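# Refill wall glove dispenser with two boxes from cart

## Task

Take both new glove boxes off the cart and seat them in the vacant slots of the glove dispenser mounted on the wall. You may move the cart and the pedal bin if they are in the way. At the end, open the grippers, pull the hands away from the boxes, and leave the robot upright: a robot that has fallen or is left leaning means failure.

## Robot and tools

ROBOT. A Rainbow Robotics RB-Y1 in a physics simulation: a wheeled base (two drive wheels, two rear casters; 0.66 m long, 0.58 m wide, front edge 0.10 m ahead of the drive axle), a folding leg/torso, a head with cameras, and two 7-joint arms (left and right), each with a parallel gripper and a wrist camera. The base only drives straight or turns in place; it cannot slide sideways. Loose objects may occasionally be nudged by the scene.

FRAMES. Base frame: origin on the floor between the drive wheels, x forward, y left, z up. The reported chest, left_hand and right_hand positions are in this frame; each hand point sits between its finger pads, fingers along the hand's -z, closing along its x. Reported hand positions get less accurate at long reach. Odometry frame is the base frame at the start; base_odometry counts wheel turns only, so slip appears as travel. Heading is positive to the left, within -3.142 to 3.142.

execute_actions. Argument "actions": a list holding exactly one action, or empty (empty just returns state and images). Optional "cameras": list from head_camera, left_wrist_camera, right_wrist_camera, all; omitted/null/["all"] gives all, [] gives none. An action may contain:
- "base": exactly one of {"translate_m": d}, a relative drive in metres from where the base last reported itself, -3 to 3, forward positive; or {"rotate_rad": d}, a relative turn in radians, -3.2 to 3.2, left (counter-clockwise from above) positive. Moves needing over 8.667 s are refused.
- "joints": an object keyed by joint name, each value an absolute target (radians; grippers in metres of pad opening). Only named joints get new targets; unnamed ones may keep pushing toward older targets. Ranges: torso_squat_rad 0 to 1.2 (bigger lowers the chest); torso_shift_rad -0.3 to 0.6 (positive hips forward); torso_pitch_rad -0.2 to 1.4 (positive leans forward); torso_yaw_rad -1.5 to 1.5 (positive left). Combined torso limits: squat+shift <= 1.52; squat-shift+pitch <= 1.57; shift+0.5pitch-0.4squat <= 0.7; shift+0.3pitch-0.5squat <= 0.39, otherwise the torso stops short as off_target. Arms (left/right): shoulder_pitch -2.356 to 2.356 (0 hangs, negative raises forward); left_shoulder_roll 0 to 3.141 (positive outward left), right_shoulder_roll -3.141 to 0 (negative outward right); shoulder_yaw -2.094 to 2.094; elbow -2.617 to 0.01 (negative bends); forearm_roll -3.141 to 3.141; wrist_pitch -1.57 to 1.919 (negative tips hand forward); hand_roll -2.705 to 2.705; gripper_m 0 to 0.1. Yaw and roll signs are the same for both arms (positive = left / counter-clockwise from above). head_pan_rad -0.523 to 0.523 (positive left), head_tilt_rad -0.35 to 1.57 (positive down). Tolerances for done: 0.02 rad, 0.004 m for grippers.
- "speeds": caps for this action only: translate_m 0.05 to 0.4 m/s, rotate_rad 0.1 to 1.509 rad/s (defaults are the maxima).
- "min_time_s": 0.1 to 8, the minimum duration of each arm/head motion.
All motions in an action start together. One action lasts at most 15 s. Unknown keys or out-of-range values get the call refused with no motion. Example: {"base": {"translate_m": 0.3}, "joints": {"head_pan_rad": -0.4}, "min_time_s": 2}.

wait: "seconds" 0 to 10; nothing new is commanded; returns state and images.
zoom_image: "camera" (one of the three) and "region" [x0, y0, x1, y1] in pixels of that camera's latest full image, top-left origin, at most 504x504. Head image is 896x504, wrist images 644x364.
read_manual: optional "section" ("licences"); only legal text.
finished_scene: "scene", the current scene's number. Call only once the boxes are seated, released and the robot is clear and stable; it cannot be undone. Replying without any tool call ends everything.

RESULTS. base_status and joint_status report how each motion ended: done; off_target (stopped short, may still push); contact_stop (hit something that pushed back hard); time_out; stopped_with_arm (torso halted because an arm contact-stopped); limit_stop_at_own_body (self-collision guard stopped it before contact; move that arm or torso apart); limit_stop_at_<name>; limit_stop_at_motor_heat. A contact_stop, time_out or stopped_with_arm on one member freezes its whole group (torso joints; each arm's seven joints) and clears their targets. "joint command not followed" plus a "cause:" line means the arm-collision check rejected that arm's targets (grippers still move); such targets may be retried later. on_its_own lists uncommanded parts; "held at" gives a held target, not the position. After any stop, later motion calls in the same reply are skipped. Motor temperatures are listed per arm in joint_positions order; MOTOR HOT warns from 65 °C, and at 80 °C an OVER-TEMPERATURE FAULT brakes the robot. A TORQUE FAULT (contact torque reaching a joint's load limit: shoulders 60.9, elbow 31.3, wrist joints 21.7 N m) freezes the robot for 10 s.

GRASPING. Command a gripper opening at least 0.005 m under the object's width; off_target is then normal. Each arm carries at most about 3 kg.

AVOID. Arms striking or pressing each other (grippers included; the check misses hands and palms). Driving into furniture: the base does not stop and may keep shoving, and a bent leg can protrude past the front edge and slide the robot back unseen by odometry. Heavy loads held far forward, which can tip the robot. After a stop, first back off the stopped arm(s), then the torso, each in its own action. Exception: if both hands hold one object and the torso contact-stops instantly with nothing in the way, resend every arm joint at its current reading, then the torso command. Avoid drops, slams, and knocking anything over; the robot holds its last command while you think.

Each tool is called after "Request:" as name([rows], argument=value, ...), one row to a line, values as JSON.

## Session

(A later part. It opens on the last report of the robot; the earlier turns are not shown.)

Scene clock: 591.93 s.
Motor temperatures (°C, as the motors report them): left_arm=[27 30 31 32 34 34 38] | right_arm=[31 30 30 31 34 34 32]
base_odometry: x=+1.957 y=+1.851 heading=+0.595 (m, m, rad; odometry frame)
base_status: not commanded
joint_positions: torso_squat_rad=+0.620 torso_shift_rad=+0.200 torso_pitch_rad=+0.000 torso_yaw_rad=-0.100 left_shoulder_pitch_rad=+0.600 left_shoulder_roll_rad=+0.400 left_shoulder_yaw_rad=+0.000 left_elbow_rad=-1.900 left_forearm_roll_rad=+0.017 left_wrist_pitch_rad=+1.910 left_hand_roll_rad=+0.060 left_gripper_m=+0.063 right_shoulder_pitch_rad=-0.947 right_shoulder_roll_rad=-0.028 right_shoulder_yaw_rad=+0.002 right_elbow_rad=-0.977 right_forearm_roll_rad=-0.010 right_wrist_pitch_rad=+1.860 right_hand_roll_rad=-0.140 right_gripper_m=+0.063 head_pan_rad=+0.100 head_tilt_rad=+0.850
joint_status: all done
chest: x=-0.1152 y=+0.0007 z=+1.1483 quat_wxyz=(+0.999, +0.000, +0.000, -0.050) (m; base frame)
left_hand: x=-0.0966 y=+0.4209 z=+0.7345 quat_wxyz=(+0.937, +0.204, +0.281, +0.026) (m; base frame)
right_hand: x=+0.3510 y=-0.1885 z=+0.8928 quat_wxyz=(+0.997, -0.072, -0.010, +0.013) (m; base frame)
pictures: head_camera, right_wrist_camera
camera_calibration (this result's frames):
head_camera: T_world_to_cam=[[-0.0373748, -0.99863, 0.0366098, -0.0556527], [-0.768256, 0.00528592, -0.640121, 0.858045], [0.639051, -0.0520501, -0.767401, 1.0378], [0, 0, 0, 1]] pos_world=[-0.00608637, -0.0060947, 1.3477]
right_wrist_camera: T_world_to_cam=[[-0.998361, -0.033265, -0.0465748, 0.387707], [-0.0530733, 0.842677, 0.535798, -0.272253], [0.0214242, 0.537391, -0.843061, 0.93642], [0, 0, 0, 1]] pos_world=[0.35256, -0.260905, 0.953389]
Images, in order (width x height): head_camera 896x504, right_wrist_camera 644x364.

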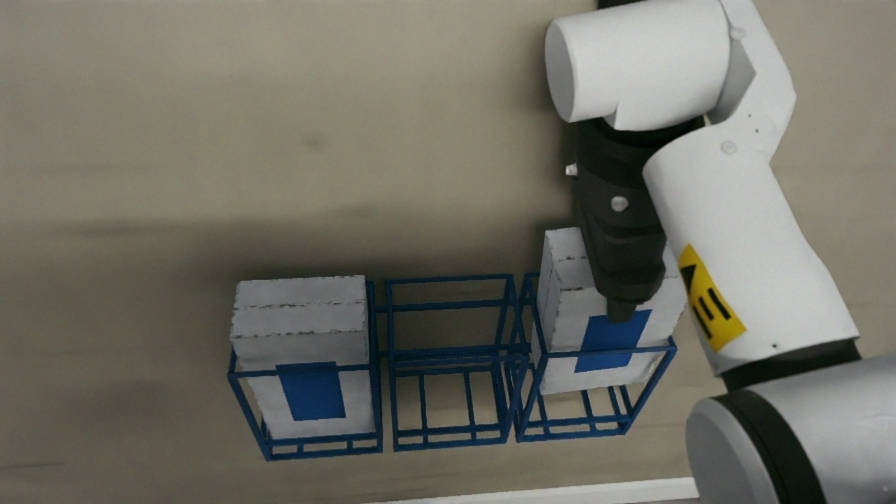

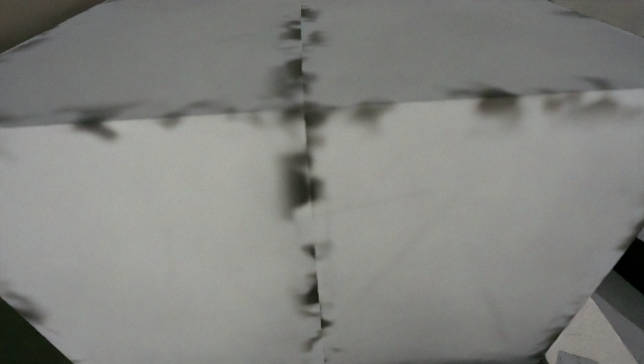

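Request:
execute_actions([
  {"joints":{"torso_squat_rad":0.75}},
], cameras=["head_camera"])

Request:
execute_actions([
  {"joints":{"right_gripper_m":0.08}},
], cameras=[])

Request:
execute_actions([
  {"joints":{"torso_squat_rad":0.4}},
], cameras=[])

Request:
execute_actions([
  {"base":{"translate_m":-0.35},"joints":{"head_tilt_rad":0.7,"head_pan_rad":0.1,"right_shoulder_roll_rad":-0.5}},
], cameras=["head_camera"])

Scene clock: 604.03 s.
Motor temperatures (°C, as the motors report them): left_arm=[27 30 31 32 34 34 38] | right_arm=[32 30 30 32 34 33 32]
base_odometry: x=+1.957 y=+1.851 heading=+0.595 (m, m, rad; odometry frame)
base_status: not commanded
joint_positions: torso_squat_rad=+0.750 torso_shift_rad=+0.200 torso_pitch_rad=+0.000 torso_yaw_rad=-0.100 left_shoulder_pitch_rad=+0.600 left_shoulder_roll_rad=+0.400 left_shoulder_yaw_rad=+0.000 left_elbow_rad=-1.900 left_forearm_roll_rad=+0.017 left_wrist_pitch_rad=+1.910 left_hand_roll_rad=+0.060 left_gripper_m=+0.063 right_shoulder_pitch_rad=-0.953 right_shoulder_roll_rad=-0.030 right_shoulder_yaw_rad=+0.002 right_elbow_rad=-0.981 right_forearm_roll_rad=-0.009 right_wrist_pitch_rad=+1.859 right_hand_roll_rad=-0.140 right_gripper_m=+0.063 head_pan_rad=+0.100 head_tilt_rad=+0.850
joint_status: all done
chest: x=-0.1264 y=+0.0006 z=+1.0919 quat_wxyz=(+0.999, +0.000, +0.000, -0.050) (m; base frame)
left_hand: x=-0.1079 y=+0.4208 z=+0.6781 quat_wxyz=(+0.937, +0.204, +0.281, +0.026) (m; base frame)
right_hand: x=+0.3430 y=-0.1885 z=+0.8405 quat_wxyz=(+0.997, -0.072, -0.016, +0.013) (m; base frame)
pictures: head_camera
camera_calibration (this result's frames):
head_camera: T_world_to_cam=[[-0.0372085, -0.998634, 0.0366879, -0.0541045], [-0.768251, 0.00510753, -0.640128, 0.813375], [0.639066, -0.0520037, -0.767392, 1.0017], [0, 0, 0, 1]] pos_world=[-0.0172872, -0.00609292, 1.29134]
Images, in order (width x height): head_camera 896x504.

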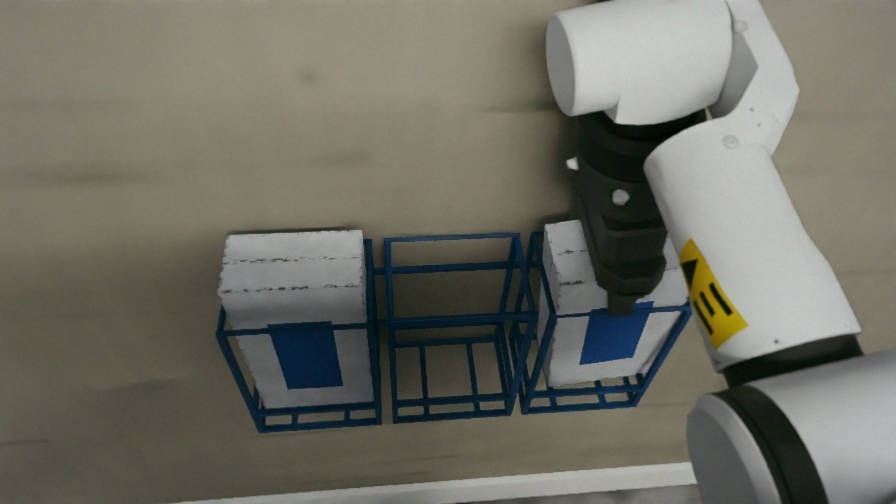

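Scene clock: 604.83 s.
Motor temperatures (°C, as the motors report them): left_arm=[27 30 31 32 34 34 38] | right_arm=[32 30 30 32 34 33 32]
base_odometry: x=+1.957 y=+1.851 heading=+0.595 (m, m, rad; odometry frame)
base_status: not commanded
joint_positions: torso_squat_rad=+0.750 torso_shift_rad=+0.200 torso_pitch_rad=+0.000 torso_yaw_rad=-0.100 left_shoulder_pitch_rad=+0.600 left_shoulder_roll_rad=+0.400 left_shoulder_yaw_rad=+0.000 left_elbow_rad=-1.900 left_forearm_roll_rad=+0.017 left_wrist_pitch_rad=+1.910 left_hand_roll_rad=+0.060 left_gripper_m=+0.063 right_shoulder_pitch_rad=-0.952 right_shoulder_roll_rad=-0.030 right_shoulder_yaw_rad=+0.002 right_elbow_rad=-0.980 right_forearm_roll_rad=-0.009 right_wrist_pitch_rad=+1.860 right_hand_roll_rad=-0.140 right_gripper_m=+0.080 head_pan_rad=+0.100 head_tilt_rad=+0.850
joint_status: all done
chest: x=-0.1264 y=+0.0006 z=+1.0919 quat_wxyz=(+0.999, +0.000, +0.000, -0.050) (m; base frame)
left_hand: x=-0.1079 y=+0.4208 z=+0.6781 quat_wxyz=(+0.937, +0.204, +0.281, +0.026) (m; base frame)
right_hand: x=+0.3424 y=-0.1888 z=+0.8399 quat_wxyz=(+0.997, -0.072, -0.015, +0.013) (m; base frame)
pictures: none
No camera images: the call's "cameras" was empty. Leave "cameras" out to get every camera's image.

Scene clock: 606.40 s.
Motor temperatures (°C, as the motors report them): left_arm=[27 30 31 32 34 34 38] | right_arm=[32 30 30 32 34 33 32]
base_odometry: x=+1.957 y=+1.851 heading=+0.595 (m, m, rad; odometry frame)
base_status: not commanded
joint_positions: torso_squat_rad=+0.522 torso_shift_rad=+0.194 torso_pitch_rad=-0.009 torso_yaw_rad=-0.102 left_shoulder_pitch_rad=+0.600 left_shoulder_roll_rad=+0.400 left_shoulder_yaw_rad=+0.000 left_elbow_rad=-1.900 left_forearm_roll_rad=+0.017 left_wrist_pitch_rad=+1.910 left_hand_roll_rad=+0.060 left_gripper_m=+0.063 right_shoulder_pitch_rad=-0.943 right_shoulder_roll_rad=-0.028 right_shoulder_yaw_rad=+0.003 right_elbow_rad=-0.976 right_forearm_roll_rad=-0.010 right_wrist_pitch_rad=+1.862 right_hand_roll_rad=-0.140 right_gripper_m=+0.080 head_pan_rad=+0.100 head_tilt_rad=+0.850
joint_status: torso_squat_rad contact_stop (moved -0.228 of -0.350)
on_its_own: torso_squat_rad is held at +0.522, not at your +0.400, since a contact_stop
chest: x=-0.1137 y=+0.0004 z=+1.1852 quat_wxyz=(+0.999, +0.000, -0.004, -0.051) (m; base frame)
left_hand: x=-0.0907 y=+0.4208 z=+0.7719 quat_wxyz=(+0.938, +0.204, +0.277, +0.026) (m; base frame)
right_hand: x=+0.3526 y=-0.1901 z=+0.9317 quat_wxyz=(+0.997, -0.072, -0.011, +0.011) (m; base frame)
pictures: none
No camera images: the call's "cameras" was empty. Leave "cameras" out to get every camera's image.

not run: a stop came earlier in this reply.

Request:
execute_actions([
  {"base":{"translate_m":-0.35},"joints":{"head_tilt_rad":0.7,"head_pan_rad":0.1}},
], cameras=[])

Request:
execute_actions([
  {"joints":{"right_shoulder_roll_rad":-0.5,"torso_squat_rad":0.0,"torso_shift_rad":0.2,"torso_pitch_rad":0}},
], cameras=["head_camera"])

Scene clock: 613.17 s.
Motor temperatures (°C, as the motors report them): left_arm=[27 30 31 32 34 34 38] | right_arm=[33 30 30 32 34 34 32]
base_odometry: x=+1.667 y=+1.655 heading=+0.593 (m, m, rad; odometry frame)
base_status: done
joint_positions: torso_squat_rad=+0.522 torso_shift_rad=+0.195 torso_pitch_rad=-0.007 torso_yaw_rad=-0.102 left_shoulder_pitch_rad=+0.600 left_shoulder_roll_rad=+0.400 left_shoulder_yaw_rad=+0.000 left_elbow_rad=-1.900 left_forearm_roll_rad=+0.017 left_wrist_pitch_rad=+1.910 left_hand_roll_rad=+0.060 left_gripper_m=+0.063 right_shoulder_pitch_rad=-0.950 right_shoulder_roll_rad=-0.030 right_shoulder_yaw_rad=+0.002 right_elbow_rad=-0.978 right_forearm_roll_rad=-0.010 right_wrist_pitch_rad=+1.860 right_hand_roll_rad=-0.140 right_gripper_m=+0.080 head_pan_rad=+0.100 head_tilt_rad=+0.700
joint_status: all done
on_its_own: torso_squat_rad is held at +0.522, not at your +0.400, since a contact_stop
chest: x=-0.1123 y=+0.0006 z=+1.1852 quat_wxyz=(+0.999, +0.000, -0.003, -0.051) (m; base frame)
left_hand: x=-0.0903 y=+0.4209 z=+0.7716 quat_wxyz=(+0.938, +0.204, +0.278, +0.026) (m; base frame)
right_hand: x=+0.3564 y=-0.1898 z=+0.9345 quat_wxyz=(+0.997, -0.072, -0.015, +0.011) (m; base frame)
pictures: none
No camera images: the call's "cameras" was empty. Leave "cameras" out to get every camera's image.

Scene clock: 615.77 s.
Motor temperatures (°C, as the motors report them): left_arm=[27 30 31 32 34 34 38] | right_arm=[33 30 30 32 34 33 32]
base_odometry: x=+1.667 y=+1.655 heading=+0.593 (m, m, rad; odometry frame)
base_status: not commanded
joint_positions: torso_squat_rad=+0.000 torso_shift_rad=+0.200 torso_pitch_rad=+0.000 torso_yaw_rad=-0.102 left_shoulder_pitch_rad=+0.600 left_shoulder_roll_rad=+0.400 left_shoulder_yaw_rad=+0.000 left_elbow_rad=-1.900 left_forearm_roll_rad=+0.017 left_wrist_pitch_rad=+1.910 left_hand_roll_rad=+0.060 left_gripper_m=+0.063 right_shoulder_pitch_rad=-0.950 right_shoulder_roll_rad=-0.500 right_shoulder_yaw_rad=+0.002 right_elbow_rad=-0.978 right_forearm_roll_rad=-0.009 right_wrist_pitch_rad=+1.860 right_hand_roll_rad=-0.140 right_gripper_m=+0.080 head_pan_rad=+0.100 head_tilt_rad=+0.700
joint_status: all done
chest: x=-0.0888 y=+0.0007 z=+1.2760 quat_wxyz=(+0.999, +0.000, +0.000, -0.051) (m; base frame)
left_hand: x=-0.0698 y=+0.4209 z=+0.8622 quat_wxyz=(+0.937, +0.204, +0.281, +0.025) (m; base frame)
right_hand: x=+0.3711 y=-0.4530 z=+1.1027 quat_wxyz=(+0.961, -0.214, -0.048, -0.168) (m; base frame)
pictures: head_camera
camera_calibration (this result's frames):
head_camera: T_world_to_cam=[[-0.0440342, -0.998561, 0.0306071, -0.0509182], [-0.664466, 0.00639604, -0.747291, 1.12527], [0.74602, -0.0532438, -0.663792, 0.973058], [0, 0, 0, 1]] pos_world=[0.0195395, -0.00623283, 1.48837]
Images, in order (width x height): head_camera 896x504.

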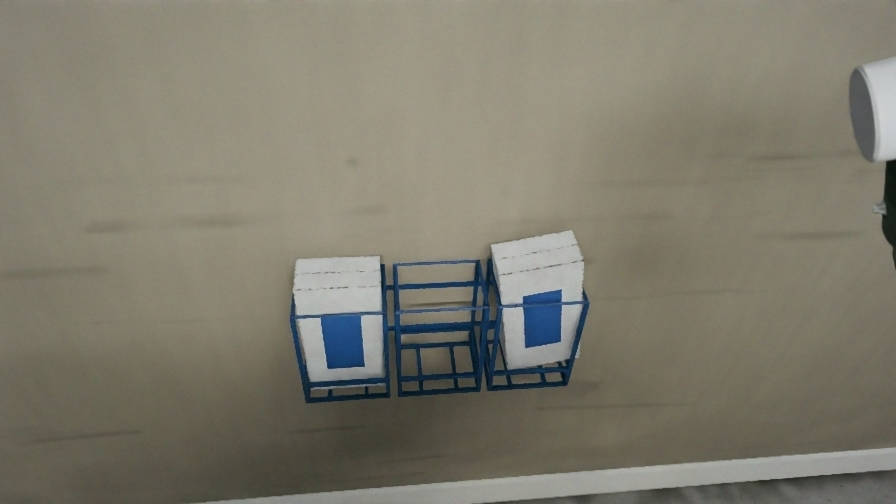

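Request:
execute_actions([
  {"base":{"translate_m":0.33},"speeds":{"translate_m":0.15},"joints":{"right_shoulder_roll_rad":-0.03,"right_gripper_m":0.1,"head_tilt_rad":0.85,"torso_squat_rad":0.45}},
], cameras=[])

Request:
execute_actions([
  {"joints":{"torso_squat_rad":0.74}},
], cameras=[])

Request:
execute_actions([
  {"base":{"translate_m":0.015},"speeds":{"translate_m":0.05}},
], cameras=["head_camera","right_wrist_camera"])

Scene clock: 629.93 s.
Motor temperatures (°C, as the motors report them): left_arm=[27 30 31 32 34 34 38] | right_arm=[32 30 30 32 33 33 32]
base_odometry: x=+1.940 y=+1.840 heading=+0.591 (m, m, rad; odometry frame)
base_status: done
joint_positions: torso_squat_rad=+0.450 torso_shift_rad=+0.200 torso_pitch_rad=+0.000 torso_yaw_rad=-0.102 left_shoulder_pitch_rad=+0.600 left_shoulder_roll_rad=+0.400 left_shoulder_yaw_rad=+0.000 left_elbow_rad=-1.900 left_forearm_roll_rad=+0.017 left_wrist_pitch_rad=+1.910 left_hand_roll_rad=+0.060 left_gripper_m=+0.063 right_shoulder_pitch_rad=-0.950 right_shoulder_roll_rad=-0.030 right_shoulder_yaw_rad=+0.002 right_elbow_rad=-0.978 right_forearm_roll_rad=-0.010 right_wrist_pitch_rad=+1.860 right_hand_roll_rad=-0.140 right_gripper_m=+0.099 head_pan_rad=+0.100 head_tilt_rad=+0.850
joint_status: all done
chest: x=-0.1027 y=+0.0007 z=+1.2077 quat_wxyz=(+0.999, +0.000, +0.000, -0.051) (m; base frame)
left_hand: x=-0.0836 y=+0.4209 z=+0.7939 quat_wxyz=(+0.937, +0.204, +0.281, +0.025) (m; base frame)
right_hand: x=+0.3643 y=-0.1897 z=+0.9537 quat_wxyz=(+0.997, -0.072, -0.012, +0.012) (m; base frame)
pictures: none
No camera images: the call's "cameras" was empty. Leave "cameras" out to get every camera's image.

Scene clock: 631.73 s.
Motor temperatures (°C, as the motors report them): left_arm=[27 30 31 32 34 34 38] | right_arm=[32 30 30 32 33 33 32]
base_odometry: x=+1.940 y=+1.840 heading=+0.592 (m, m, rad; odometry frame)
base_status: not commanded
joint_positions: torso_squat_rad=+0.740 torso_shift_rad=+0.200 torso_pitch_rad=-0.001 torso_yaw_rad=-0.102 left_shoulder_pitch_rad=+0.600 left_shoulder_roll_rad=+0.400 left_shoulder_yaw_rad=+0.000 left_elbow_rad=-1.900 left_forearm_roll_rad=+0.017 left_wrist_pitch_rad=+1.910 left_hand_roll_rad=+0.060 left_gripper_m=+0.063 right_shoulder_pitch_rad=-0.955 right_shoulder_roll_rad=-0.031 right_shoulder_yaw_rad=+0.002 right_elbow_rad=-0.982 right_forearm_roll_rad=-0.009 right_wrist_pitch_rad=+1.858 right_hand_roll_rad=-0.140 right_gripper_m=+0.099 head_pan_rad=+0.100 head_tilt_rad=+0.850
joint_status: all done
chest: x=-0.1255 y=+0.0006 z=+1.0966 quat_wxyz=(+0.999, +0.000, +0.000, -0.051) (m; base frame)
left_hand: x=-0.1062 y=+0.4208 z=+0.6828 quat_wxyz=(+0.937, +0.204, +0.281, +0.025) (m; base frame)
right_hand: x=+0.3445 y=-0.1894 z=+0.8463 quat_wxyz=(+0.997, -0.073, -0.018, +0.012) (m; base frame)
pictures: none
No camera images: the call's "cameras" was empty. Leave "cameras" out to get every camera's image.

Scene clock: 633.13 s.
Motor temperatures (°C, as the motors report them): left_arm=[27 30 31 32 34 34 38] | right_arm=[32 30 30 32 33 33 32]
base_odometry: x=+1.953 y=+1.848 heading=+0.591 (m, m, rad; odometry frame)
base_status: done
joint_positions: torso_squat_rad=+0.740 torso_shift_rad=+0.200 torso_pitch_rad=+0.000 torso_yaw_rad=-0.102 left_shoulder_pitch_rad=+0.600 left_shoulder_roll_rad=+0.400 left_shoulder_yaw_rad=+0.000 left_elbow_rad=-1.900 left_forearm_roll_rad=+0.017 left_wrist_pitch_rad=+1.910 left_hand_roll_rad=+0.060 left_gripper_m=+0.063 right_shoulder_pitch_rad=-0.950 right_shoulder_roll_rad=-0.030 right_shoulder_yaw_rad=+0.002 right_elbow_rad=-0.979 right_forearm_roll_rad=-0.009 right_wrist_pitch_rad=+1.860 right_hand_roll_rad=-0.140 right_gripper_m=+0.099 head_pan_rad=+0.100 head_tilt_rad=+0.850
joint_status: not commanded
chest: x=-0.1253 y=+0.0006 z=+1.0966 quat_wxyz=(+0.999, +0.000, +0.000, -0.051) (m; base frame)
left_hand: x=-0.1062 y=+0.4208 z=+0.6828 quat_wxyz=(+0.937, +0.204, +0.281, +0.025) (m; base frame)
right_hand: x=+0.3421 y=-0.1899 z=+0.8431 quat_wxyz=(+0.997, -0.072, -0.012, +0.012) (m; base frame)
pictures: head_camera, right_wrist_camera
camera_calibration (this result's frames):
head_camera: T_world_to_cam=[[-0.0389351, -0.998568, 0.0366933, -0.0544738], [-0.768514, 0.00645504, -0.6398, 0.816796], [0.638647, -0.0531101, -0.767665, 1.00479], [0, 0, 0, 1]] pos_world=[-0.0161109, -0.00630355, 1.29593]
right_wrist_camera: T_world_to_cam=[[-0.998154, -0.0316826, -0.0518205, 0.381146], [-0.0545094, 0.843623, 0.534163, -0.242857], [0.0267933, 0.536001, -0.843792, 0.893906], [0, 0, 0, 1]] pos_world=[0.343254, -0.262179, 0.903747]
Images, in order (width x height): head_camera 896x504, right_wrist_camera 644x364.

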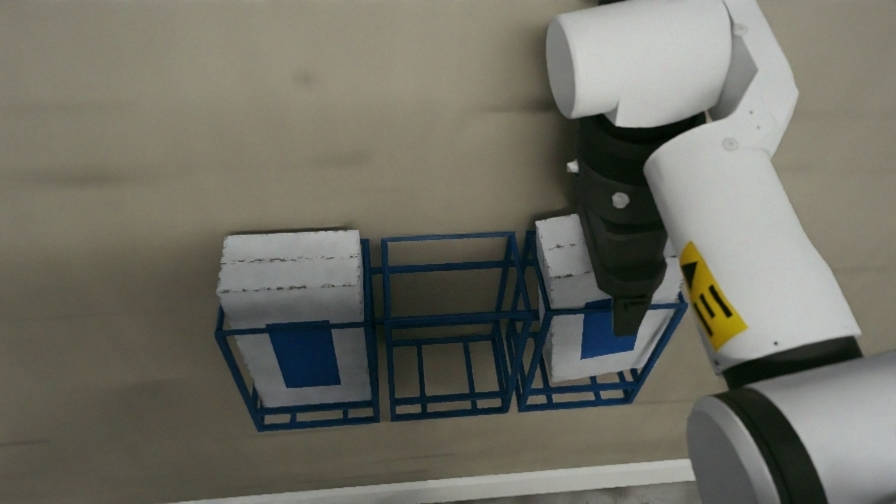

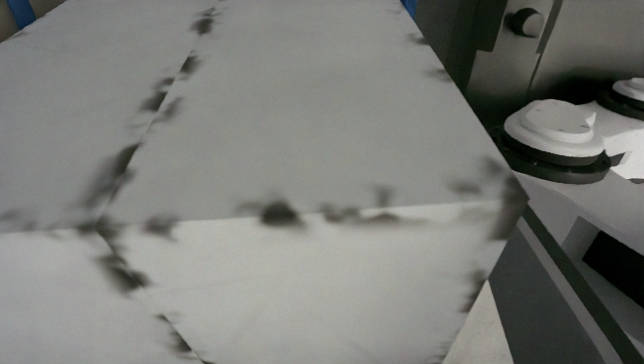

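Request:
execute_actions([
  {"joints":{"right_gripper_m":0.05}},
], cameras=[])

Request:
execute_actions([
  {"base":{"translate_m":-0.012},"speeds":{"translate_m":0.05},"joints":{"torso_squat_rad":0.58}},
], cameras=[])

Request:
execute_actions([
  {"base":{"translate_m":0.012},"speeds":{"translate_m":0.05},"joints":{"torso_yaw_rad":-0.165,"right_hand_roll_rad":-0.08},"min_time_s":1.5},
], cameras=["head_camera","right_wrist_camera"])

Scene clock: 647.70 s.
Motor temperatures (°C, as the motors report them): left_arm=[27 30 31 32 34 34 38] | right_arm=[32 30 30 32 33 33 32]
base_odometry: x=+1.953 y=+1.848 heading=+0.591 (m, m, rad; odometry frame)
base_status: not commanded
joint_positions: torso_squat_rad=+0.740 torso_shift_rad=+0.200 torso_pitch_rad=+0.000 torso_yaw_rad=-0.102 left_shoulder_pitch_rad=+0.600 left_shoulder_roll_rad=+0.400 left_shoulder_yaw_rad=+0.000 left_elbow_rad=-1.900 left_forearm_roll_rad=+0.017 left_wrist_pitch_rad=+1.910 left_hand_roll_rad=+0.060 left_gripper_m=+0.063 right_shoulder_pitch_rad=-0.953 right_shoulder_roll_rad=-0.031 right_shoulder_yaw_rad=+0.002 right_elbow_rad=-0.981 right_forearm_roll_rad=-0.009 right_wrist_pitch_rad=+1.857 right_hand_roll_rad=-0.140 right_gripper_m=+0.065 head_pan_rad=+0.100 head_tilt_rad=+0.850
joint_status: right_gripper_m off_target (ended at +0.065, target +0.050)
chest: x=-0.1251 y=+0.0006 z=+1.0965 quat_wxyz=(+0.999, +0.000, +0.000, -0.051) (m; base frame)
left_hand: x=-0.1061 y=+0.4208 z=+0.6828 quat_wxyz=(+0.937, +0.204, +0.281, +0.025) (m; base frame)
right_hand: x=+0.3443 y=-0.1900 z=+0.8451 quat_wxyz=(+0.997, -0.073, -0.016, +0.012) (m; base frame)
pictures: none
No camera images: the call's "cameras" was empty. Leave "cameras" out to get every camera's image.

Scene clock: 649.03 s.
Motor temperatures (°C, as the motors report them): left_arm=[27 30 31 32 34 34 38] | right_arm=[32 30 30 32 33 33 32]
base_odometry: x=+1.943 y=+1.841 heading=+0.591 (m, m, rad; odometry frame)
base_status: done
joint_positions: torso_squat_rad=+0.580 torso_shift_rad=+0.200 torso_pitch_rad=+0.000 torso_yaw_rad=-0.102 left_shoulder_pitch_rad=+0.600 left_shoulder_roll_rad=+0.400 left_shoulder_yaw_rad=+0.000 left_elbow_rad=-1.900 left_forearm_roll_rad=+0.017 left_wrist_pitch_rad=+1.910 left_hand_roll_rad=+0.060 left_gripper_m=+0.063 right_shoulder_pitch_rad=-0.950 right_shoulder_roll_rad=-0.030 right_shoulder_yaw_rad=+0.002 right_elbow_rad=-0.978 right_forearm_roll_rad=-0.010 right_wrist_pitch_rad=+1.860 right_hand_roll_rad=-0.140 right_gripper_m=+0.064 head_pan_rad=+0.100 head_tilt_rad=+0.850
joint_status: all done
chest: x=-0.1115 y=+0.0007 z=+1.1638 quat_wxyz=(+0.999, +0.000, +0.000, -0.051) (m; base frame)
left_hand: x=-0.0926 y=+0.4209 z=+0.7500 quat_wxyz=(+0.937, +0.204, +0.282, +0.025) (m; base frame)
right_hand: x=+0.3556 y=-0.1896 z=+0.9097 quat_wxyz=(+0.997, -0.072, -0.012, +0.012) (m; base frame)
pictures: none
No camera images: the call's "cameras" was empty. Leave "cameras" out to get every camera's image.

Scene clock: 650.83 s.
Motor temperatures (°C, as the motors report them): left_arm=[27 30 31 32 34 34 38] | right_arm=[31 30 30 32 33 33 32]
base_odometry: x=+1.953 y=+1.848 heading=+0.591 (m, m, rad; odometry frame)
base_status: done
joint_positions: torso_squat_rad=+0.580 torso_shift_rad=+0.200 torso_pitch_rad=+0.000 torso_yaw_rad=-0.165 left_shoulder_pitch_rad=+0.600 left_shoulder_roll_rad=+0.400 left_shoulder_yaw_rad=+0.000 left_elbow_rad=-1.900 left_forearm_roll_rad=+0.017 left_wrist_pitch_rad=+1.910 left_hand_roll_rad=+0.060 left_gripper_m=+0.063 right_shoulder_pitch_rad=-0.951 right_shoulder_roll_rad=-0.028 right_shoulder_yaw_rad=+0.002 right_elbow_rad=-0.979 right_forearm_roll_rad=-0.010 right_wrist_pitch_rad=+1.859 right_hand_roll_rad=-0.080 right_gripper_m=+0.063 head_pan_rad=+0.100 head_tilt_rad=+0.850
joint_status: all done
chest: x=-0.1115 y=+0.0007 z=+1.1638 quat_wxyz=(+0.997, +0.000, +0.000, -0.082) (m; base frame)
left_hand: x=-0.0660 y=+0.4188 z=+0.7500 quat_wxyz=(+0.938, +0.213, +0.275, -0.005) (m; base frame)
right_hand: x=+0.3432 y=-0.2176 z=+0.9103 quat_wxyz=(+0.997, -0.072, -0.009, +0.011) (m; base frame)
pictures: head_camera, right_wrist_camera
camera_calibration (this result's frames):
head_camera: T_world_to_cam=[[-0.101793, -0.994128, 0.0367015, -0.0633637], [-0.766707, 0.0548919, -0.639646, 0.870371], [0.633876, -0.093251, -0.767793, 1.04726], [0, 0, 0, 1]] pos_world=[-0.00296145, -0.0131102, 1.36313]
right_wrist_camera: T_world_to_cam=[[-0.998574, -0.0299151, -0.0442093, 0.37842], [-0.0489549, 0.843388, 0.53507, -0.258126], [0.0212789, 0.536471, -0.84365, 0.967363], [0, 0, 0, 1]] pos_world=[0.344659, -0.289942, 0.970961]
Images, in order (width x height): head_camera 896x504, right_wrist_camera 644x364.

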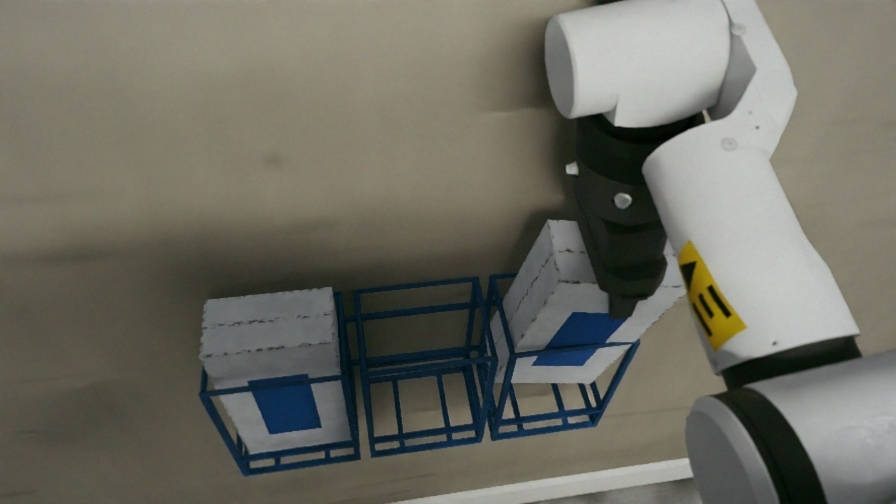

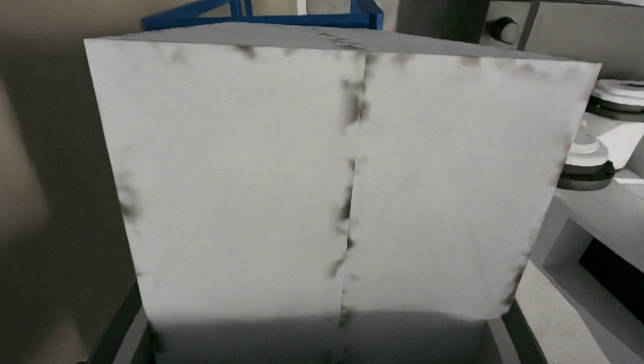

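Request:
execute_actions([
  {"base":{"translate_m":-0.008},"speeds":{"translate_m":0.05},"joints":{"torso_yaw_rad":-0.125,"right_hand_roll_rad":-0.12},"min_time_s":1.5},
], cameras=["head_camera","right_wrist_camera"])

Scene clock: 656.77 s.
Motor temperatures (°C, as the motors report them): left_arm=[27 30 31 32 34 34 38] | right_arm=[31 30 30 32 33 33 32]
base_odometry: x=+1.947 y=+1.844 heading=+0.590 (m, m, rad; odometry frame)
base_status: done
joint_positions: torso_squat_rad=+0.580 torso_shift_rad=+0.200 torso_pitch_rad=+0.000 torso_yaw_rad=-0.125 left_shoulder_pitch_rad=+0.600 left_shoulder_roll_rad=+0.400 left_shoulder_yaw_rad=+0.000 left_elbow_rad=-1.900 left_forearm_roll_rad=+0.017 left_wrist_pitch_rad=+1.910 left_hand_roll_rad=+0.060 left_gripper_m=+0.063 right_shoulder_pitch_rad=-0.950 right_shoulder_roll_rad=-0.030 right_shoulder_yaw_rad=+0.002 right_elbow_rad=-0.979 right_forearm_roll_rad=-0.010 right_wrist_pitch_rad=+1.860 right_hand_roll_rad=-0.120 right_gripper_m=+0.063 head_pan_rad=+0.100 head_tilt_rad=+0.850
joint_status: all done
chest: x=-0.1116 y=+0.0007 z=+1.1638 quat_wxyz=(+0.998, +0.000, +0.000, -0.062) (m; base frame)
left_hand: x=-0.0828 y=+0.4203 z=+0.7500 quat_wxyz=(+0.937, +0.207, +0.279, +0.014) (m; base frame)
right_hand: x=+0.3513 y=-0.2004 z=+0.9102 quat_wxyz=(+0.997, -0.072, -0.011, +0.010) (m; base frame)
pictures: head_camera, right_wrist_camera
camera_calibration (this result's frames):
head_camera: T_world_to_cam=[[-0.0621484, -0.997393, 0.0366797, -0.0589199], [-0.768249, 0.0243454, -0.639688, 0.870239], [0.637127, -0.0679347, -0.767759, 1.04759], [0, 0, 0, 1]] pos_world=[-0.00254729, -0.00878498, 1.36314]
right_wrist_camera: T_world_to_cam=[[-0.998377, -0.0287652, -0.0491467, 0.391712], [-0.0506103, 0.843828, 0.534222, -0.270759], [0.0261043, 0.535843, -0.843914, 0.956257], [0, 0, 0, 1]] pos_world=[0.352411, -0.272662, 0.970895]
Images, in order (width x height): head_camera 896x504, right_wrist_camera 644x364.

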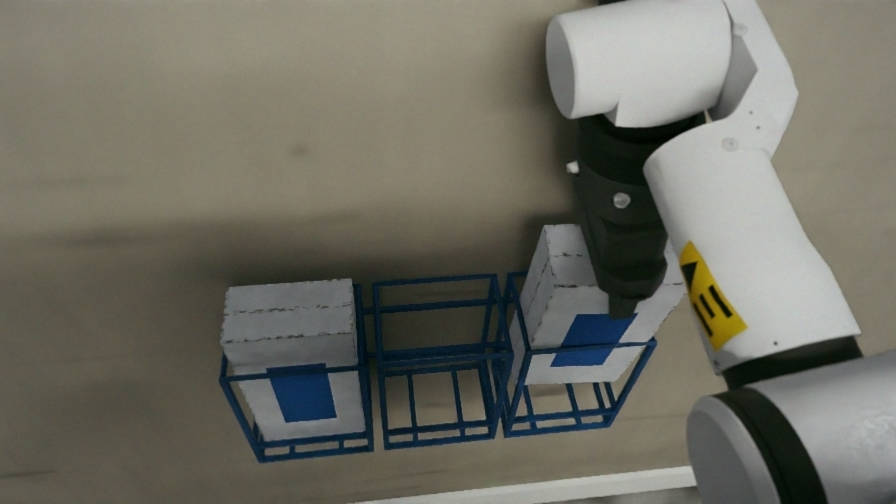

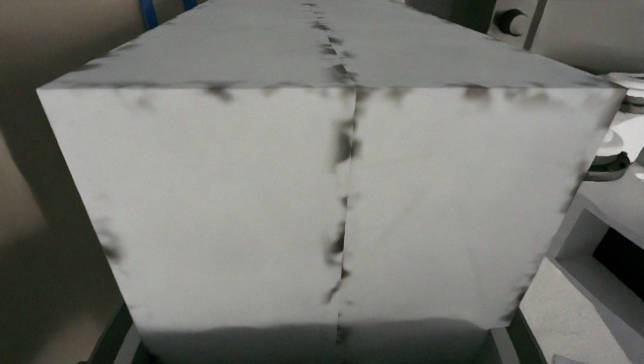

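Request:
execute_actions([
  {"joints":{"torso_yaw_rad":-0.105,"right_hand_roll_rad":-0.135},"min_time_s":1},
], cameras=["head_camera"])

Request:
execute_actions([
  {"joints":{"torso_squat_rad":0.68}},
], cameras=["head_camera"])

Scene clock: 662.03 s.
Motor temperatures (°C, as the motors report them): left_arm=[27 30 31 32 34 34 38] | right_arm=[31 30 30 32 33 33 32]
base_odometry: x=+1.947 y=+1.844 heading=+0.590 (m, m, rad; odometry frame)
base_status: not commanded
joint_positions: torso_squat_rad=+0.580 torso_shift_rad=+0.200 torso_pitch_rad=+0.000 torso_yaw_rad=-0.105 left_shoulder_pitch_rad=+0.600 left_shoulder_roll_rad=+0.400 left_shoulder_yaw_rad=+0.000 left_elbow_rad=-1.900 left_forearm_roll_rad=+0.017 left_wrist_pitch_rad=+1.910 left_hand_roll_rad=+0.060 left_gripper_m=+0.063 right_shoulder_pitch_rad=-0.950 right_shoulder_roll_rad=-0.030 right_shoulder_yaw_rad=+0.002 right_elbow_rad=-0.978 right_forearm_roll_rad=-0.009 right_wrist_pitch_rad=+1.860 right_hand_roll_rad=-0.135 right_gripper_m=+0.063 head_pan_rad=+0.100 head_tilt_rad=+0.850
joint_status: all done
chest: x=-0.1116 y=+0.0007 z=+1.1638 quat_wxyz=(+0.999, +0.000, +0.000, -0.053) (m; base frame)
left_hand: x=-0.0912 y=+0.4208 z=+0.7500 quat_wxyz=(+0.937, +0.205, +0.281, +0.023) (m; base frame)
right_hand: x=+0.3549 y=-0.1917 z=+0.9098 quat_wxyz=(+0.997, -0.073, -0.012, +0.012) (m; base frame)
pictures: head_camera
camera_calibration (this result's frames):
head_camera: T_world_to_cam=[[-0.0423239, -0.998431, 0.0366618, -0.0566994], [-0.768587, 0.009092, -0.639681, 0.870204], [0.638344, -0.0552516, -0.767766, 1.04772], [0, 0, 0, 1]] pos_world=[-0.00237914, -0.0066341, 1.36314]
Images, in order (width x height): head_camera 896x504.

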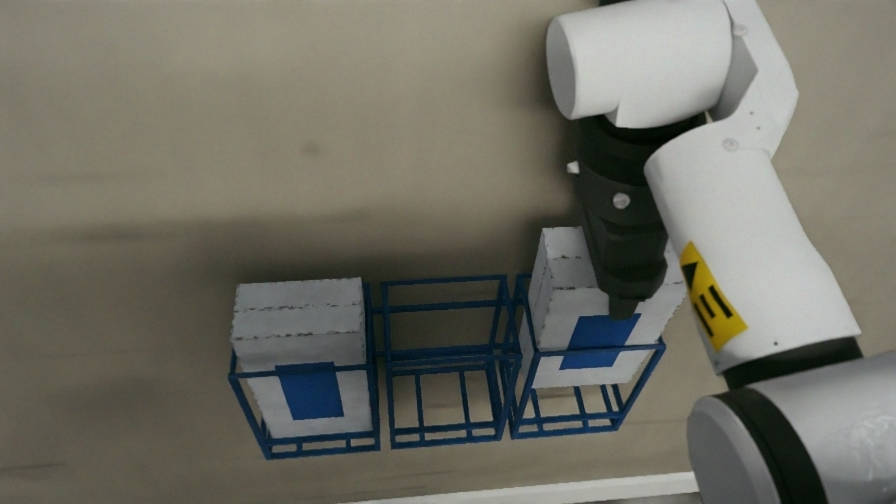

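Scene clock: 663.13 s.
Motor temperatures (°C, as the motors report them): left_arm=[27 30 31 32 34 34 38] | right_arm=[31 30 30 32 33 33 32]
base_odometry: x=+1.947 y=+1.844 heading=+0.590 (m, m, rad; odometry frame)
base_status: not commanded
joint_positions: torso_squat_rad=+0.680 torso_shift_rad=+0.200 torso_pitch_rad=+0.000 torso_yaw_rad=-0.105 left_shoulder_pitch_rad=+0.600 left_shoulder_roll_rad=+0.400 left_shoulder_yaw_rad=+0.000 left_elbow_rad=-1.900 left_forearm_roll_rad=+0.017 left_wrist_pitch_rad=+1.910 left_hand_roll_rad=+0.060 left_gripper_m=+0.063 right_shoulder_pitch_rad=-0.953 right_shoulder_roll_rad=-0.032 right_shoulder_yaw_rad=+0.002 right_elbow_rad=-0.981 right_forearm_roll_rad=-0.009 right_wrist_pitch_rad=+1.858 right_hand_roll_rad=-0.135 right_gripper_m=+0.064 head_pan_rad=+0.100 head_tilt_rad=+0.850
joint_status: all done
chest: x=-0.1198 y=+0.0006 z=+1.1234 quat_wxyz=(+0.999, +0.000, +0.000, -0.052) (m; base frame)
left_hand: x=-0.0993 y=+0.4208 z=+0.7096 quat_wxyz=(+0.937, +0.205, +0.281, +0.023) (m; base frame)
right_hand: x=+0.3489 y=-0.1918 z=+0.8719 quat_wxyz=(+0.997, -0.073, -0.016, +0.013) (m; base frame)
pictures: head_camera
camera_calibration (this result's frames):
head_camera: T_world_to_cam=[[-0.042228, -0.998435, 0.0366522, -0.055583], [-0.768441, 0.00901159, -0.639857, 0.838272], [0.638526, -0.0551849, -0.767619, 1.02182], [0, 0, 0, 1]] pos_world=[-0.0106434, -0.0066611, 1.32278]
Images, in order (width x height): head_camera 896x504.

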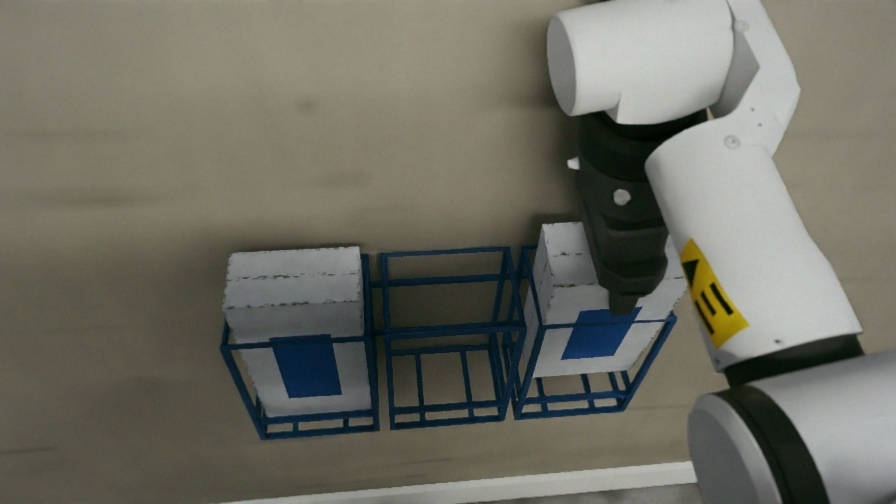

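Request:
execute_actions([
  {"base":{"translate_m":0.012},"speeds":{"translate_m":0.05},"joints":{"torso_squat_rad":0.78}},
], cameras=["head_camera"])

Scene clock: 668.37 s.
Motor temperatures (°C, as the motors report them): left_arm=[27 30 31 32 34 34 38] | right_arm=[31 30 30 32 33 34 32]
base_odometry: x=+1.957 y=+1.850 heading=+0.590 (m, m, rad; odometry frame)
base_status: done
joint_positions: torso_squat_rad=+0.755 torso_shift_rad=+0.199 torso_pitch_rad=-0.003 torso_yaw_rad=-0.105 left_shoulder_pitch_rad=+0.600 left_shoulder_roll_rad=+0.400 left_shoulder_yaw_rad=+0.000 left_elbow_rad=-1.900 left_forearm_roll_rad=+0.017 left_wrist_pitch_rad=+1.910 left_hand_roll_rad=+0.060 left_gripper_m=+0.063 right_shoulder_pitch_rad=-0.957 right_shoulder_roll_rad=-0.031 right_shoulder_yaw_rad=+0.002 right_elbow_rad=-0.983 right_forearm_roll_rad=-0.009 right_wrist_pitch_rad=+1.858 right_hand_roll_rad=-0.135 right_gripper_m=+0.063 head_pan_rad=+0.100 head_tilt_rad=+0.850
joint_status: torso_squat_rad contact_stop (moved +0.075 of +0.100)
on_its_own: torso_squat_rad is held at +0.755, not at your +0.780, since a contact_stop
chest: x=-0.1280 y=+0.0008 z=+1.0898 quat_wxyz=(+0.999, +0.000, -0.002, -0.052) (m; base frame)
left_hand: x=-0.1065 y=+0.4207 z=+0.6760 quat_wxyz=(+0.938, +0.204, +0.280, +0.024) (m; base frame)
right_hand: x=+0.3429 y=-0.1907 z=+0.8421 quat_wxyz=(+0.997, -0.073, -0.020, +0.013) (m; base frame)
pictures: head_camera
camera_calibration (this result's frames):
head_camera: T_world_to_cam=[[-0.0419485, -0.998439, 0.0368761, -0.0547742], [-0.766488, 0.00848441, -0.642202, 0.813281], [0.640887, -0.0552046, -0.765648, 0.999483], [0, 0, 0, 1]] pos_world=[-0.0194824, -0.0064129, 1.28956]
Images, in order (width x height): head_camera 896x504.

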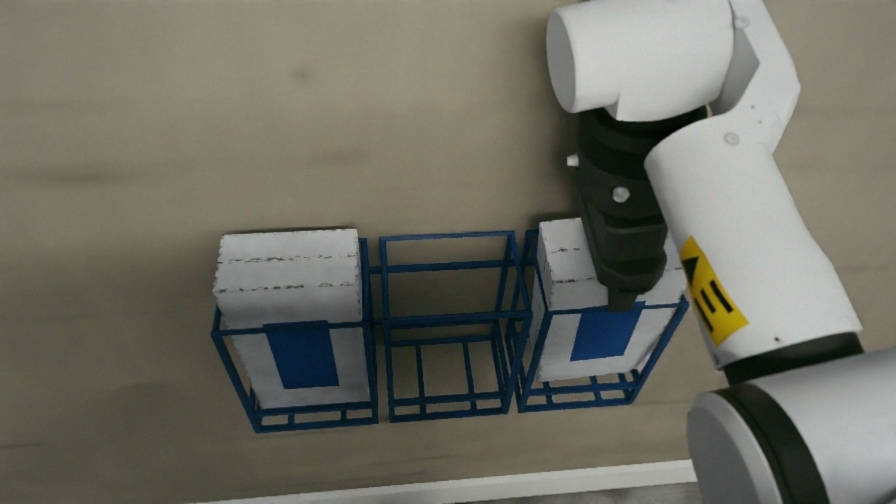

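Request:
execute_actions([
  {"joints":{"right_gripper_m":0.072}},
], cameras=["head_camera"])

Request:
execute_actions([
  {"base":{"translate_m":-0.012},"speeds":{"translate_m":0.05},"joints":{"torso_squat_rad":0.45,"torso_pitch_rad":0,"torso_shift_rad":0.2}},
], cameras=[])

Request:
execute_actions([
  {"base":{"translate_m":-0.35},"joints":{"head_tilt_rad":0.7,"right_shoulder_roll_rad":-0.5,"right_shoulder_pitch_rad":-0.95}},
], cameras=["head_camera"])

Scene clock: 677.50 s.
Motor temperatures (°C, as the motors report them): left_arm=[27 30 31 32 34 34 38] | right_arm=[30 30 30 32 33 36 32]
base_odometry: x=+1.957 y=+1.850 heading=+0.590 (m, m, rad; odometry frame)
base_status: not commanded
joint_positions: torso_squat_rad=+0.755 torso_shift_rad=+0.199 torso_pitch_rad=-0.003 torso_yaw_rad=-0.105 left_shoulder_pitch_rad=+0.600 left_shoulder_roll_rad=+0.400 left_shoulder_yaw_rad=+0.000 left_elbow_rad=-1.900 left_forearm_roll_rad=+0.017 left_wrist_pitch_rad=+1.910 left_hand_roll_rad=+0.060 left_gripper_m=+0.063 right_shoulder_pitch_rad=-0.954 right_shoulder_roll_rad=-0.031 right_shoulder_yaw_rad=+0.002 right_elbow_rad=-0.981 right_forearm_roll_rad=-0.009 right_wrist_pitch_rad=+1.859 right_hand_roll_rad=-0.135 right_gripper_m=+0.073 head_pan_rad=+0.100 head_tilt_rad=+0.850
joint_status: all done
on_its_own: torso_squat_rad is held at +0.755, not at your +0.780, since a contact_stop
chest: x=-0.1279 y=+0.0008 z=+1.0898 quat_wxyz=(+0.999, +0.000, -0.001, -0.052) (m; base frame)
left_hand: x=-0.1065 y=+0.4207 z=+0.6760 quat_wxyz=(+0.938, +0.204, +0.280, +0.024) (m; base frame)
right_hand: x=+0.3416 y=-0.1909 z=+0.8401 quat_wxyz=(+0.997, -0.073, -0.017, +0.013) (m; base frame)
pictures: head_camera
camera_calibration (this result's frames):
head_camera: T_world_to_cam=[[-0.0419371, -0.998441, 0.0368466, -0.0547482], [-0.766688, 0.00851174, -0.641963, 0.813093], [0.640648, -0.0551719, -0.76585, 0.999585], [0, 0, 0, 1]] pos_world=[-0.0192898, -0.00643466, 1.28952]
Images, in order (width x height): head_camera 896x504.

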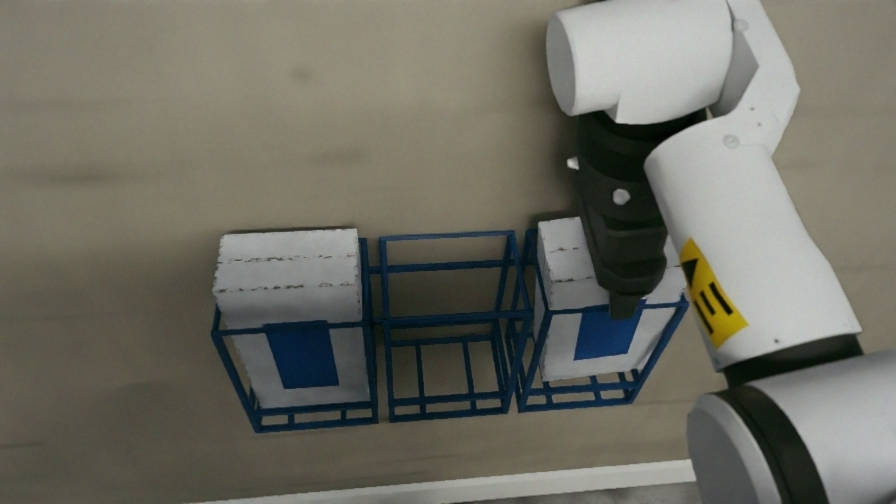

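Scene clock: 679.33 s.
Motor temperatures (°C, as the motors report them): left_arm=[27 30 31 32 34 34 38] | right_arm=[30 30 30 32 33 35 32]
base_odometry: x=+1.947 y=+1.844 heading=+0.590 (m, m, rad; odometry frame)
base_status: done
joint_positions: torso_squat_rad=+0.450 torso_shift_rad=+0.200 torso_pitch_rad=+0.000 torso_yaw_rad=-0.105 left_shoulder_pitch_rad=+0.600 left_shoulder_roll_rad=+0.400 left_shoulder_yaw_rad=+0.000 left_elbow_rad=-1.900 left_forearm_roll_rad=+0.017 left_wrist_pitch_rad=+1.910 left_hand_roll_rad=+0.060 left_gripper_m=+0.063 right_shoulder_pitch_rad=-0.950 right_shoulder_roll_rad=-0.030 right_shoulder_yaw_rad=+0.002 right_elbow_rad=-0.979 right_forearm_roll_rad=-0.009 right_wrist_pitch_rad=+1.860 right_hand_roll_rad=-0.135 right_gripper_m=+0.072 head_pan_rad=+0.100 head_tilt_rad=+0.850
joint_status: all done
chest: x=-0.1027 y=+0.0008 z=+1.2077 quat_wxyz=(+0.999, +0.000, +0.000, -0.052) (m; base frame)
left_hand: x=-0.0825 y=+0.4209 z=+0.7938 quat_wxyz=(+0.937, +0.205, +0.281, +0.024) (m; base frame)
right_hand: x=+0.3640 y=-0.1912 z=+0.9540 quat_wxyz=(+0.997, -0.072, -0.012, +0.013) (m; base frame)
pictures: none
No camera images: the call's "cameras" was empty. Leave "cameras" out to get every camera's image.

Scene clock: 681.83 s.
Motor temperatures (°C, as the motors report them): left_arm=[27 30 31 32 34 34 38] | right_arm=[30 30 30 32 33 35 32]
base_odometry: x=+1.656 y=+1.649 heading=+0.588 (m, m, rad; odometry frame)
base_status: done
joint_positions: torso_squat_rad=+0.450 torso_shift_rad=+0.200 torso_pitch_rad=+0.000 torso_yaw_rad=-0.105 left_shoulder_pitch_rad=+0.600 left_shoulder_roll_rad=+0.400 left_shoulder_yaw_rad=+0.000 left_elbow_rad=-1.900 left_forearm_roll_rad=+0.017 left_wrist_pitch_rad=+1.910 left_hand_roll_rad=+0.060 left_gripper_m=+0.063 right_shoulder_pitch_rad=-0.950 right_shoulder_roll_rad=-0.500 right_shoulder_yaw_rad=+0.002 right_elbow_rad=-0.979 right_forearm_roll_rad=-0.009 right_wrist_pitch_rad=+1.860 right_hand_roll_rad=-0.135 right_gripper_m=+0.072 head_pan_rad=+0.100 head_tilt_rad=+0.700
joint_status: all done
chest: x=-0.1028 y=+0.0007 z=+1.2077 quat_wxyz=(+0.999, +0.000, +0.000, -0.052) (m; base frame)
left_hand: x=-0.0824 y=+0.4208 z=+0.7939 quat_wxyz=(+0.937, +0.205, +0.281, +0.024) (m; base frame)
right_hand: x=+0.3559 y=-0.4543 z=+1.0347 quat_wxyz=(+0.961, -0.214, -0.047, -0.167) (m; base frame)
pictures: head_camera
camera_calibration (this result's frames):
head_camera: T_world_to_cam=[[-0.0470271, -0.998424, 0.0306205, -0.0498096], [-0.664182, 0.00835816, -0.747524, 1.06522], [0.74609, -0.0554915, -0.663528, 0.937885], [0, 0, 0, 1]] pos_world=[0.00541135, -0.00658981, 1.42012]
Images, in order (width x height): head_camera 896x504.

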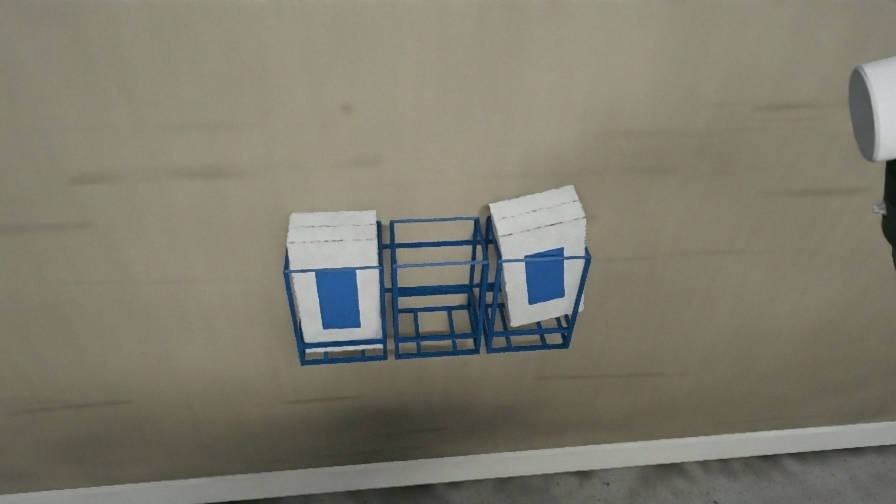

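Request:
execute_actions(actions=[])

Scene clock: 704.07 s.
Motor temperatures (°C, as the motors report them): left_arm=[27 30 31 32 34 34 38] | right_arm=[30 30 30 32 33 34 32]
base_odometry: x=+1.656 y=+1.649 heading=+0.588 (m, m, rad; odometry frame)
base_status: done
joint_positions: torso_squat_rad=+0.450 torso_shift_rad=+0.200 torso_pitch_rad=+0.000 torso_yaw_rad=-0.105 left_shoulder_pitch_rad=+0.600 left_shoulder_roll_rad=+0.400 left_shoulder_yaw_rad=+0.000 left_elbow_rad=-1.900 left_forearm_roll_rad=+0.017 left_wrist_pitch_rad=+1.910 left_hand_roll_rad=+0.060 left_gripper_m=+0.063 right_shoulder_pitch_rad=-0.950 right_shoulder_roll_rad=-0.500 right_shoulder_yaw_rad=+0.002 right_elbow_rad=-0.979 right_forearm_roll_rad=-0.009 right_wrist_pitch_rad=+1.860 right_hand_roll_rad=-0.135 right_gripper_m=+0.072 head_pan_rad=+0.100 head_tilt_rad=+0.700
joint_status: all done
chest: x=-0.1028 y=+0.0007 z=+1.2077 quat_wxyz=(+0.999, +0.000, +0.000, -0.052) (m; base frame)
left_hand: x=-0.0824 y=+0.4208 z=+0.7939 quat_wxyz=(+0.937, +0.205, +0.281, +0.024) (m; base frame)
right_hand: x=+0.3559 y=-0.4543 z=+1.0347 quat_wxyz=(+0.961, -0.214, -0.047, -0.167) (m; base frame)
pictures: head_camera, left_wrist_camera, right_wrist_camera
camera_calibration (this result's frames):
head_camera: T_world_to_cam=[[-0.0470273, -0.998424, 0.0306205, -0.0498097], [-0.664184, 0.00835844, -0.747523, 1.06522], [0.746089, -0.0554916, -0.66353, 0.937886], [0, 0, 0, 1]] pos_world=[0.00541382, -0.00658999, 1.42012]
left_wrist_camera: T_world_to_cam=[[0.845878, 0.147423, -0.512598, 0.414715], [0.292406, -0.931928, 0.214499, 0.270964], [-0.446082, -0.331327, -0.831404, 0.852839], [0, 0, 0, 1]] pos_world=[-0.0495929, 0.473948, 0.863515]
right_wrist_camera: T_world_to_cam=[[-0.939556, 0.286448, -0.187568, 0.660566], [0.226969, 0.931209, 0.285192, 0.0758473], [0.256357, 0.225382, -0.939938, 1.07363], [0, 0, 0, 1]] pos_world=[0.32819, -0.501825, 1.11142]
Images, in order (width x height): head_camera 896x504, left_wrist_camera 644x364, right_wrist_camera 644x364.

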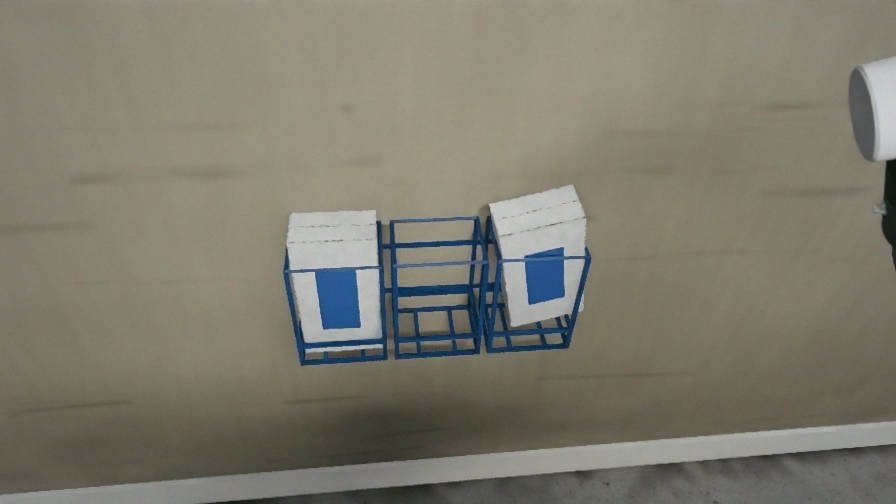

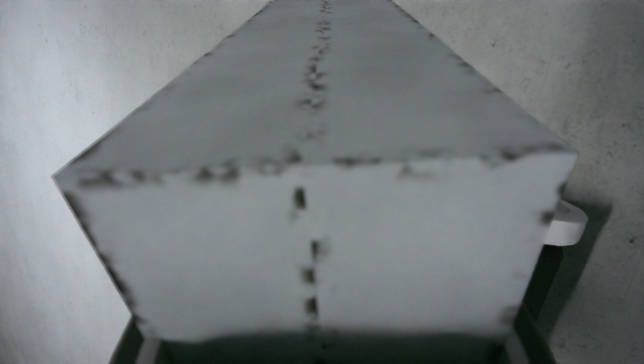

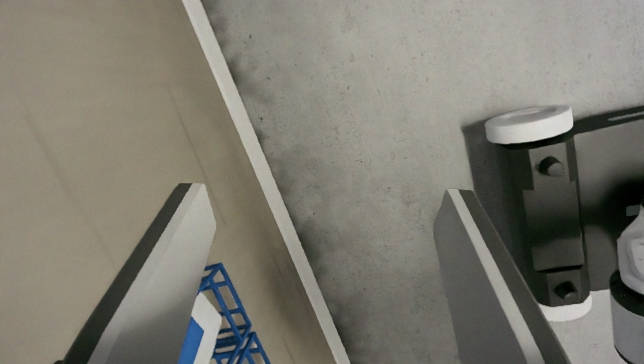

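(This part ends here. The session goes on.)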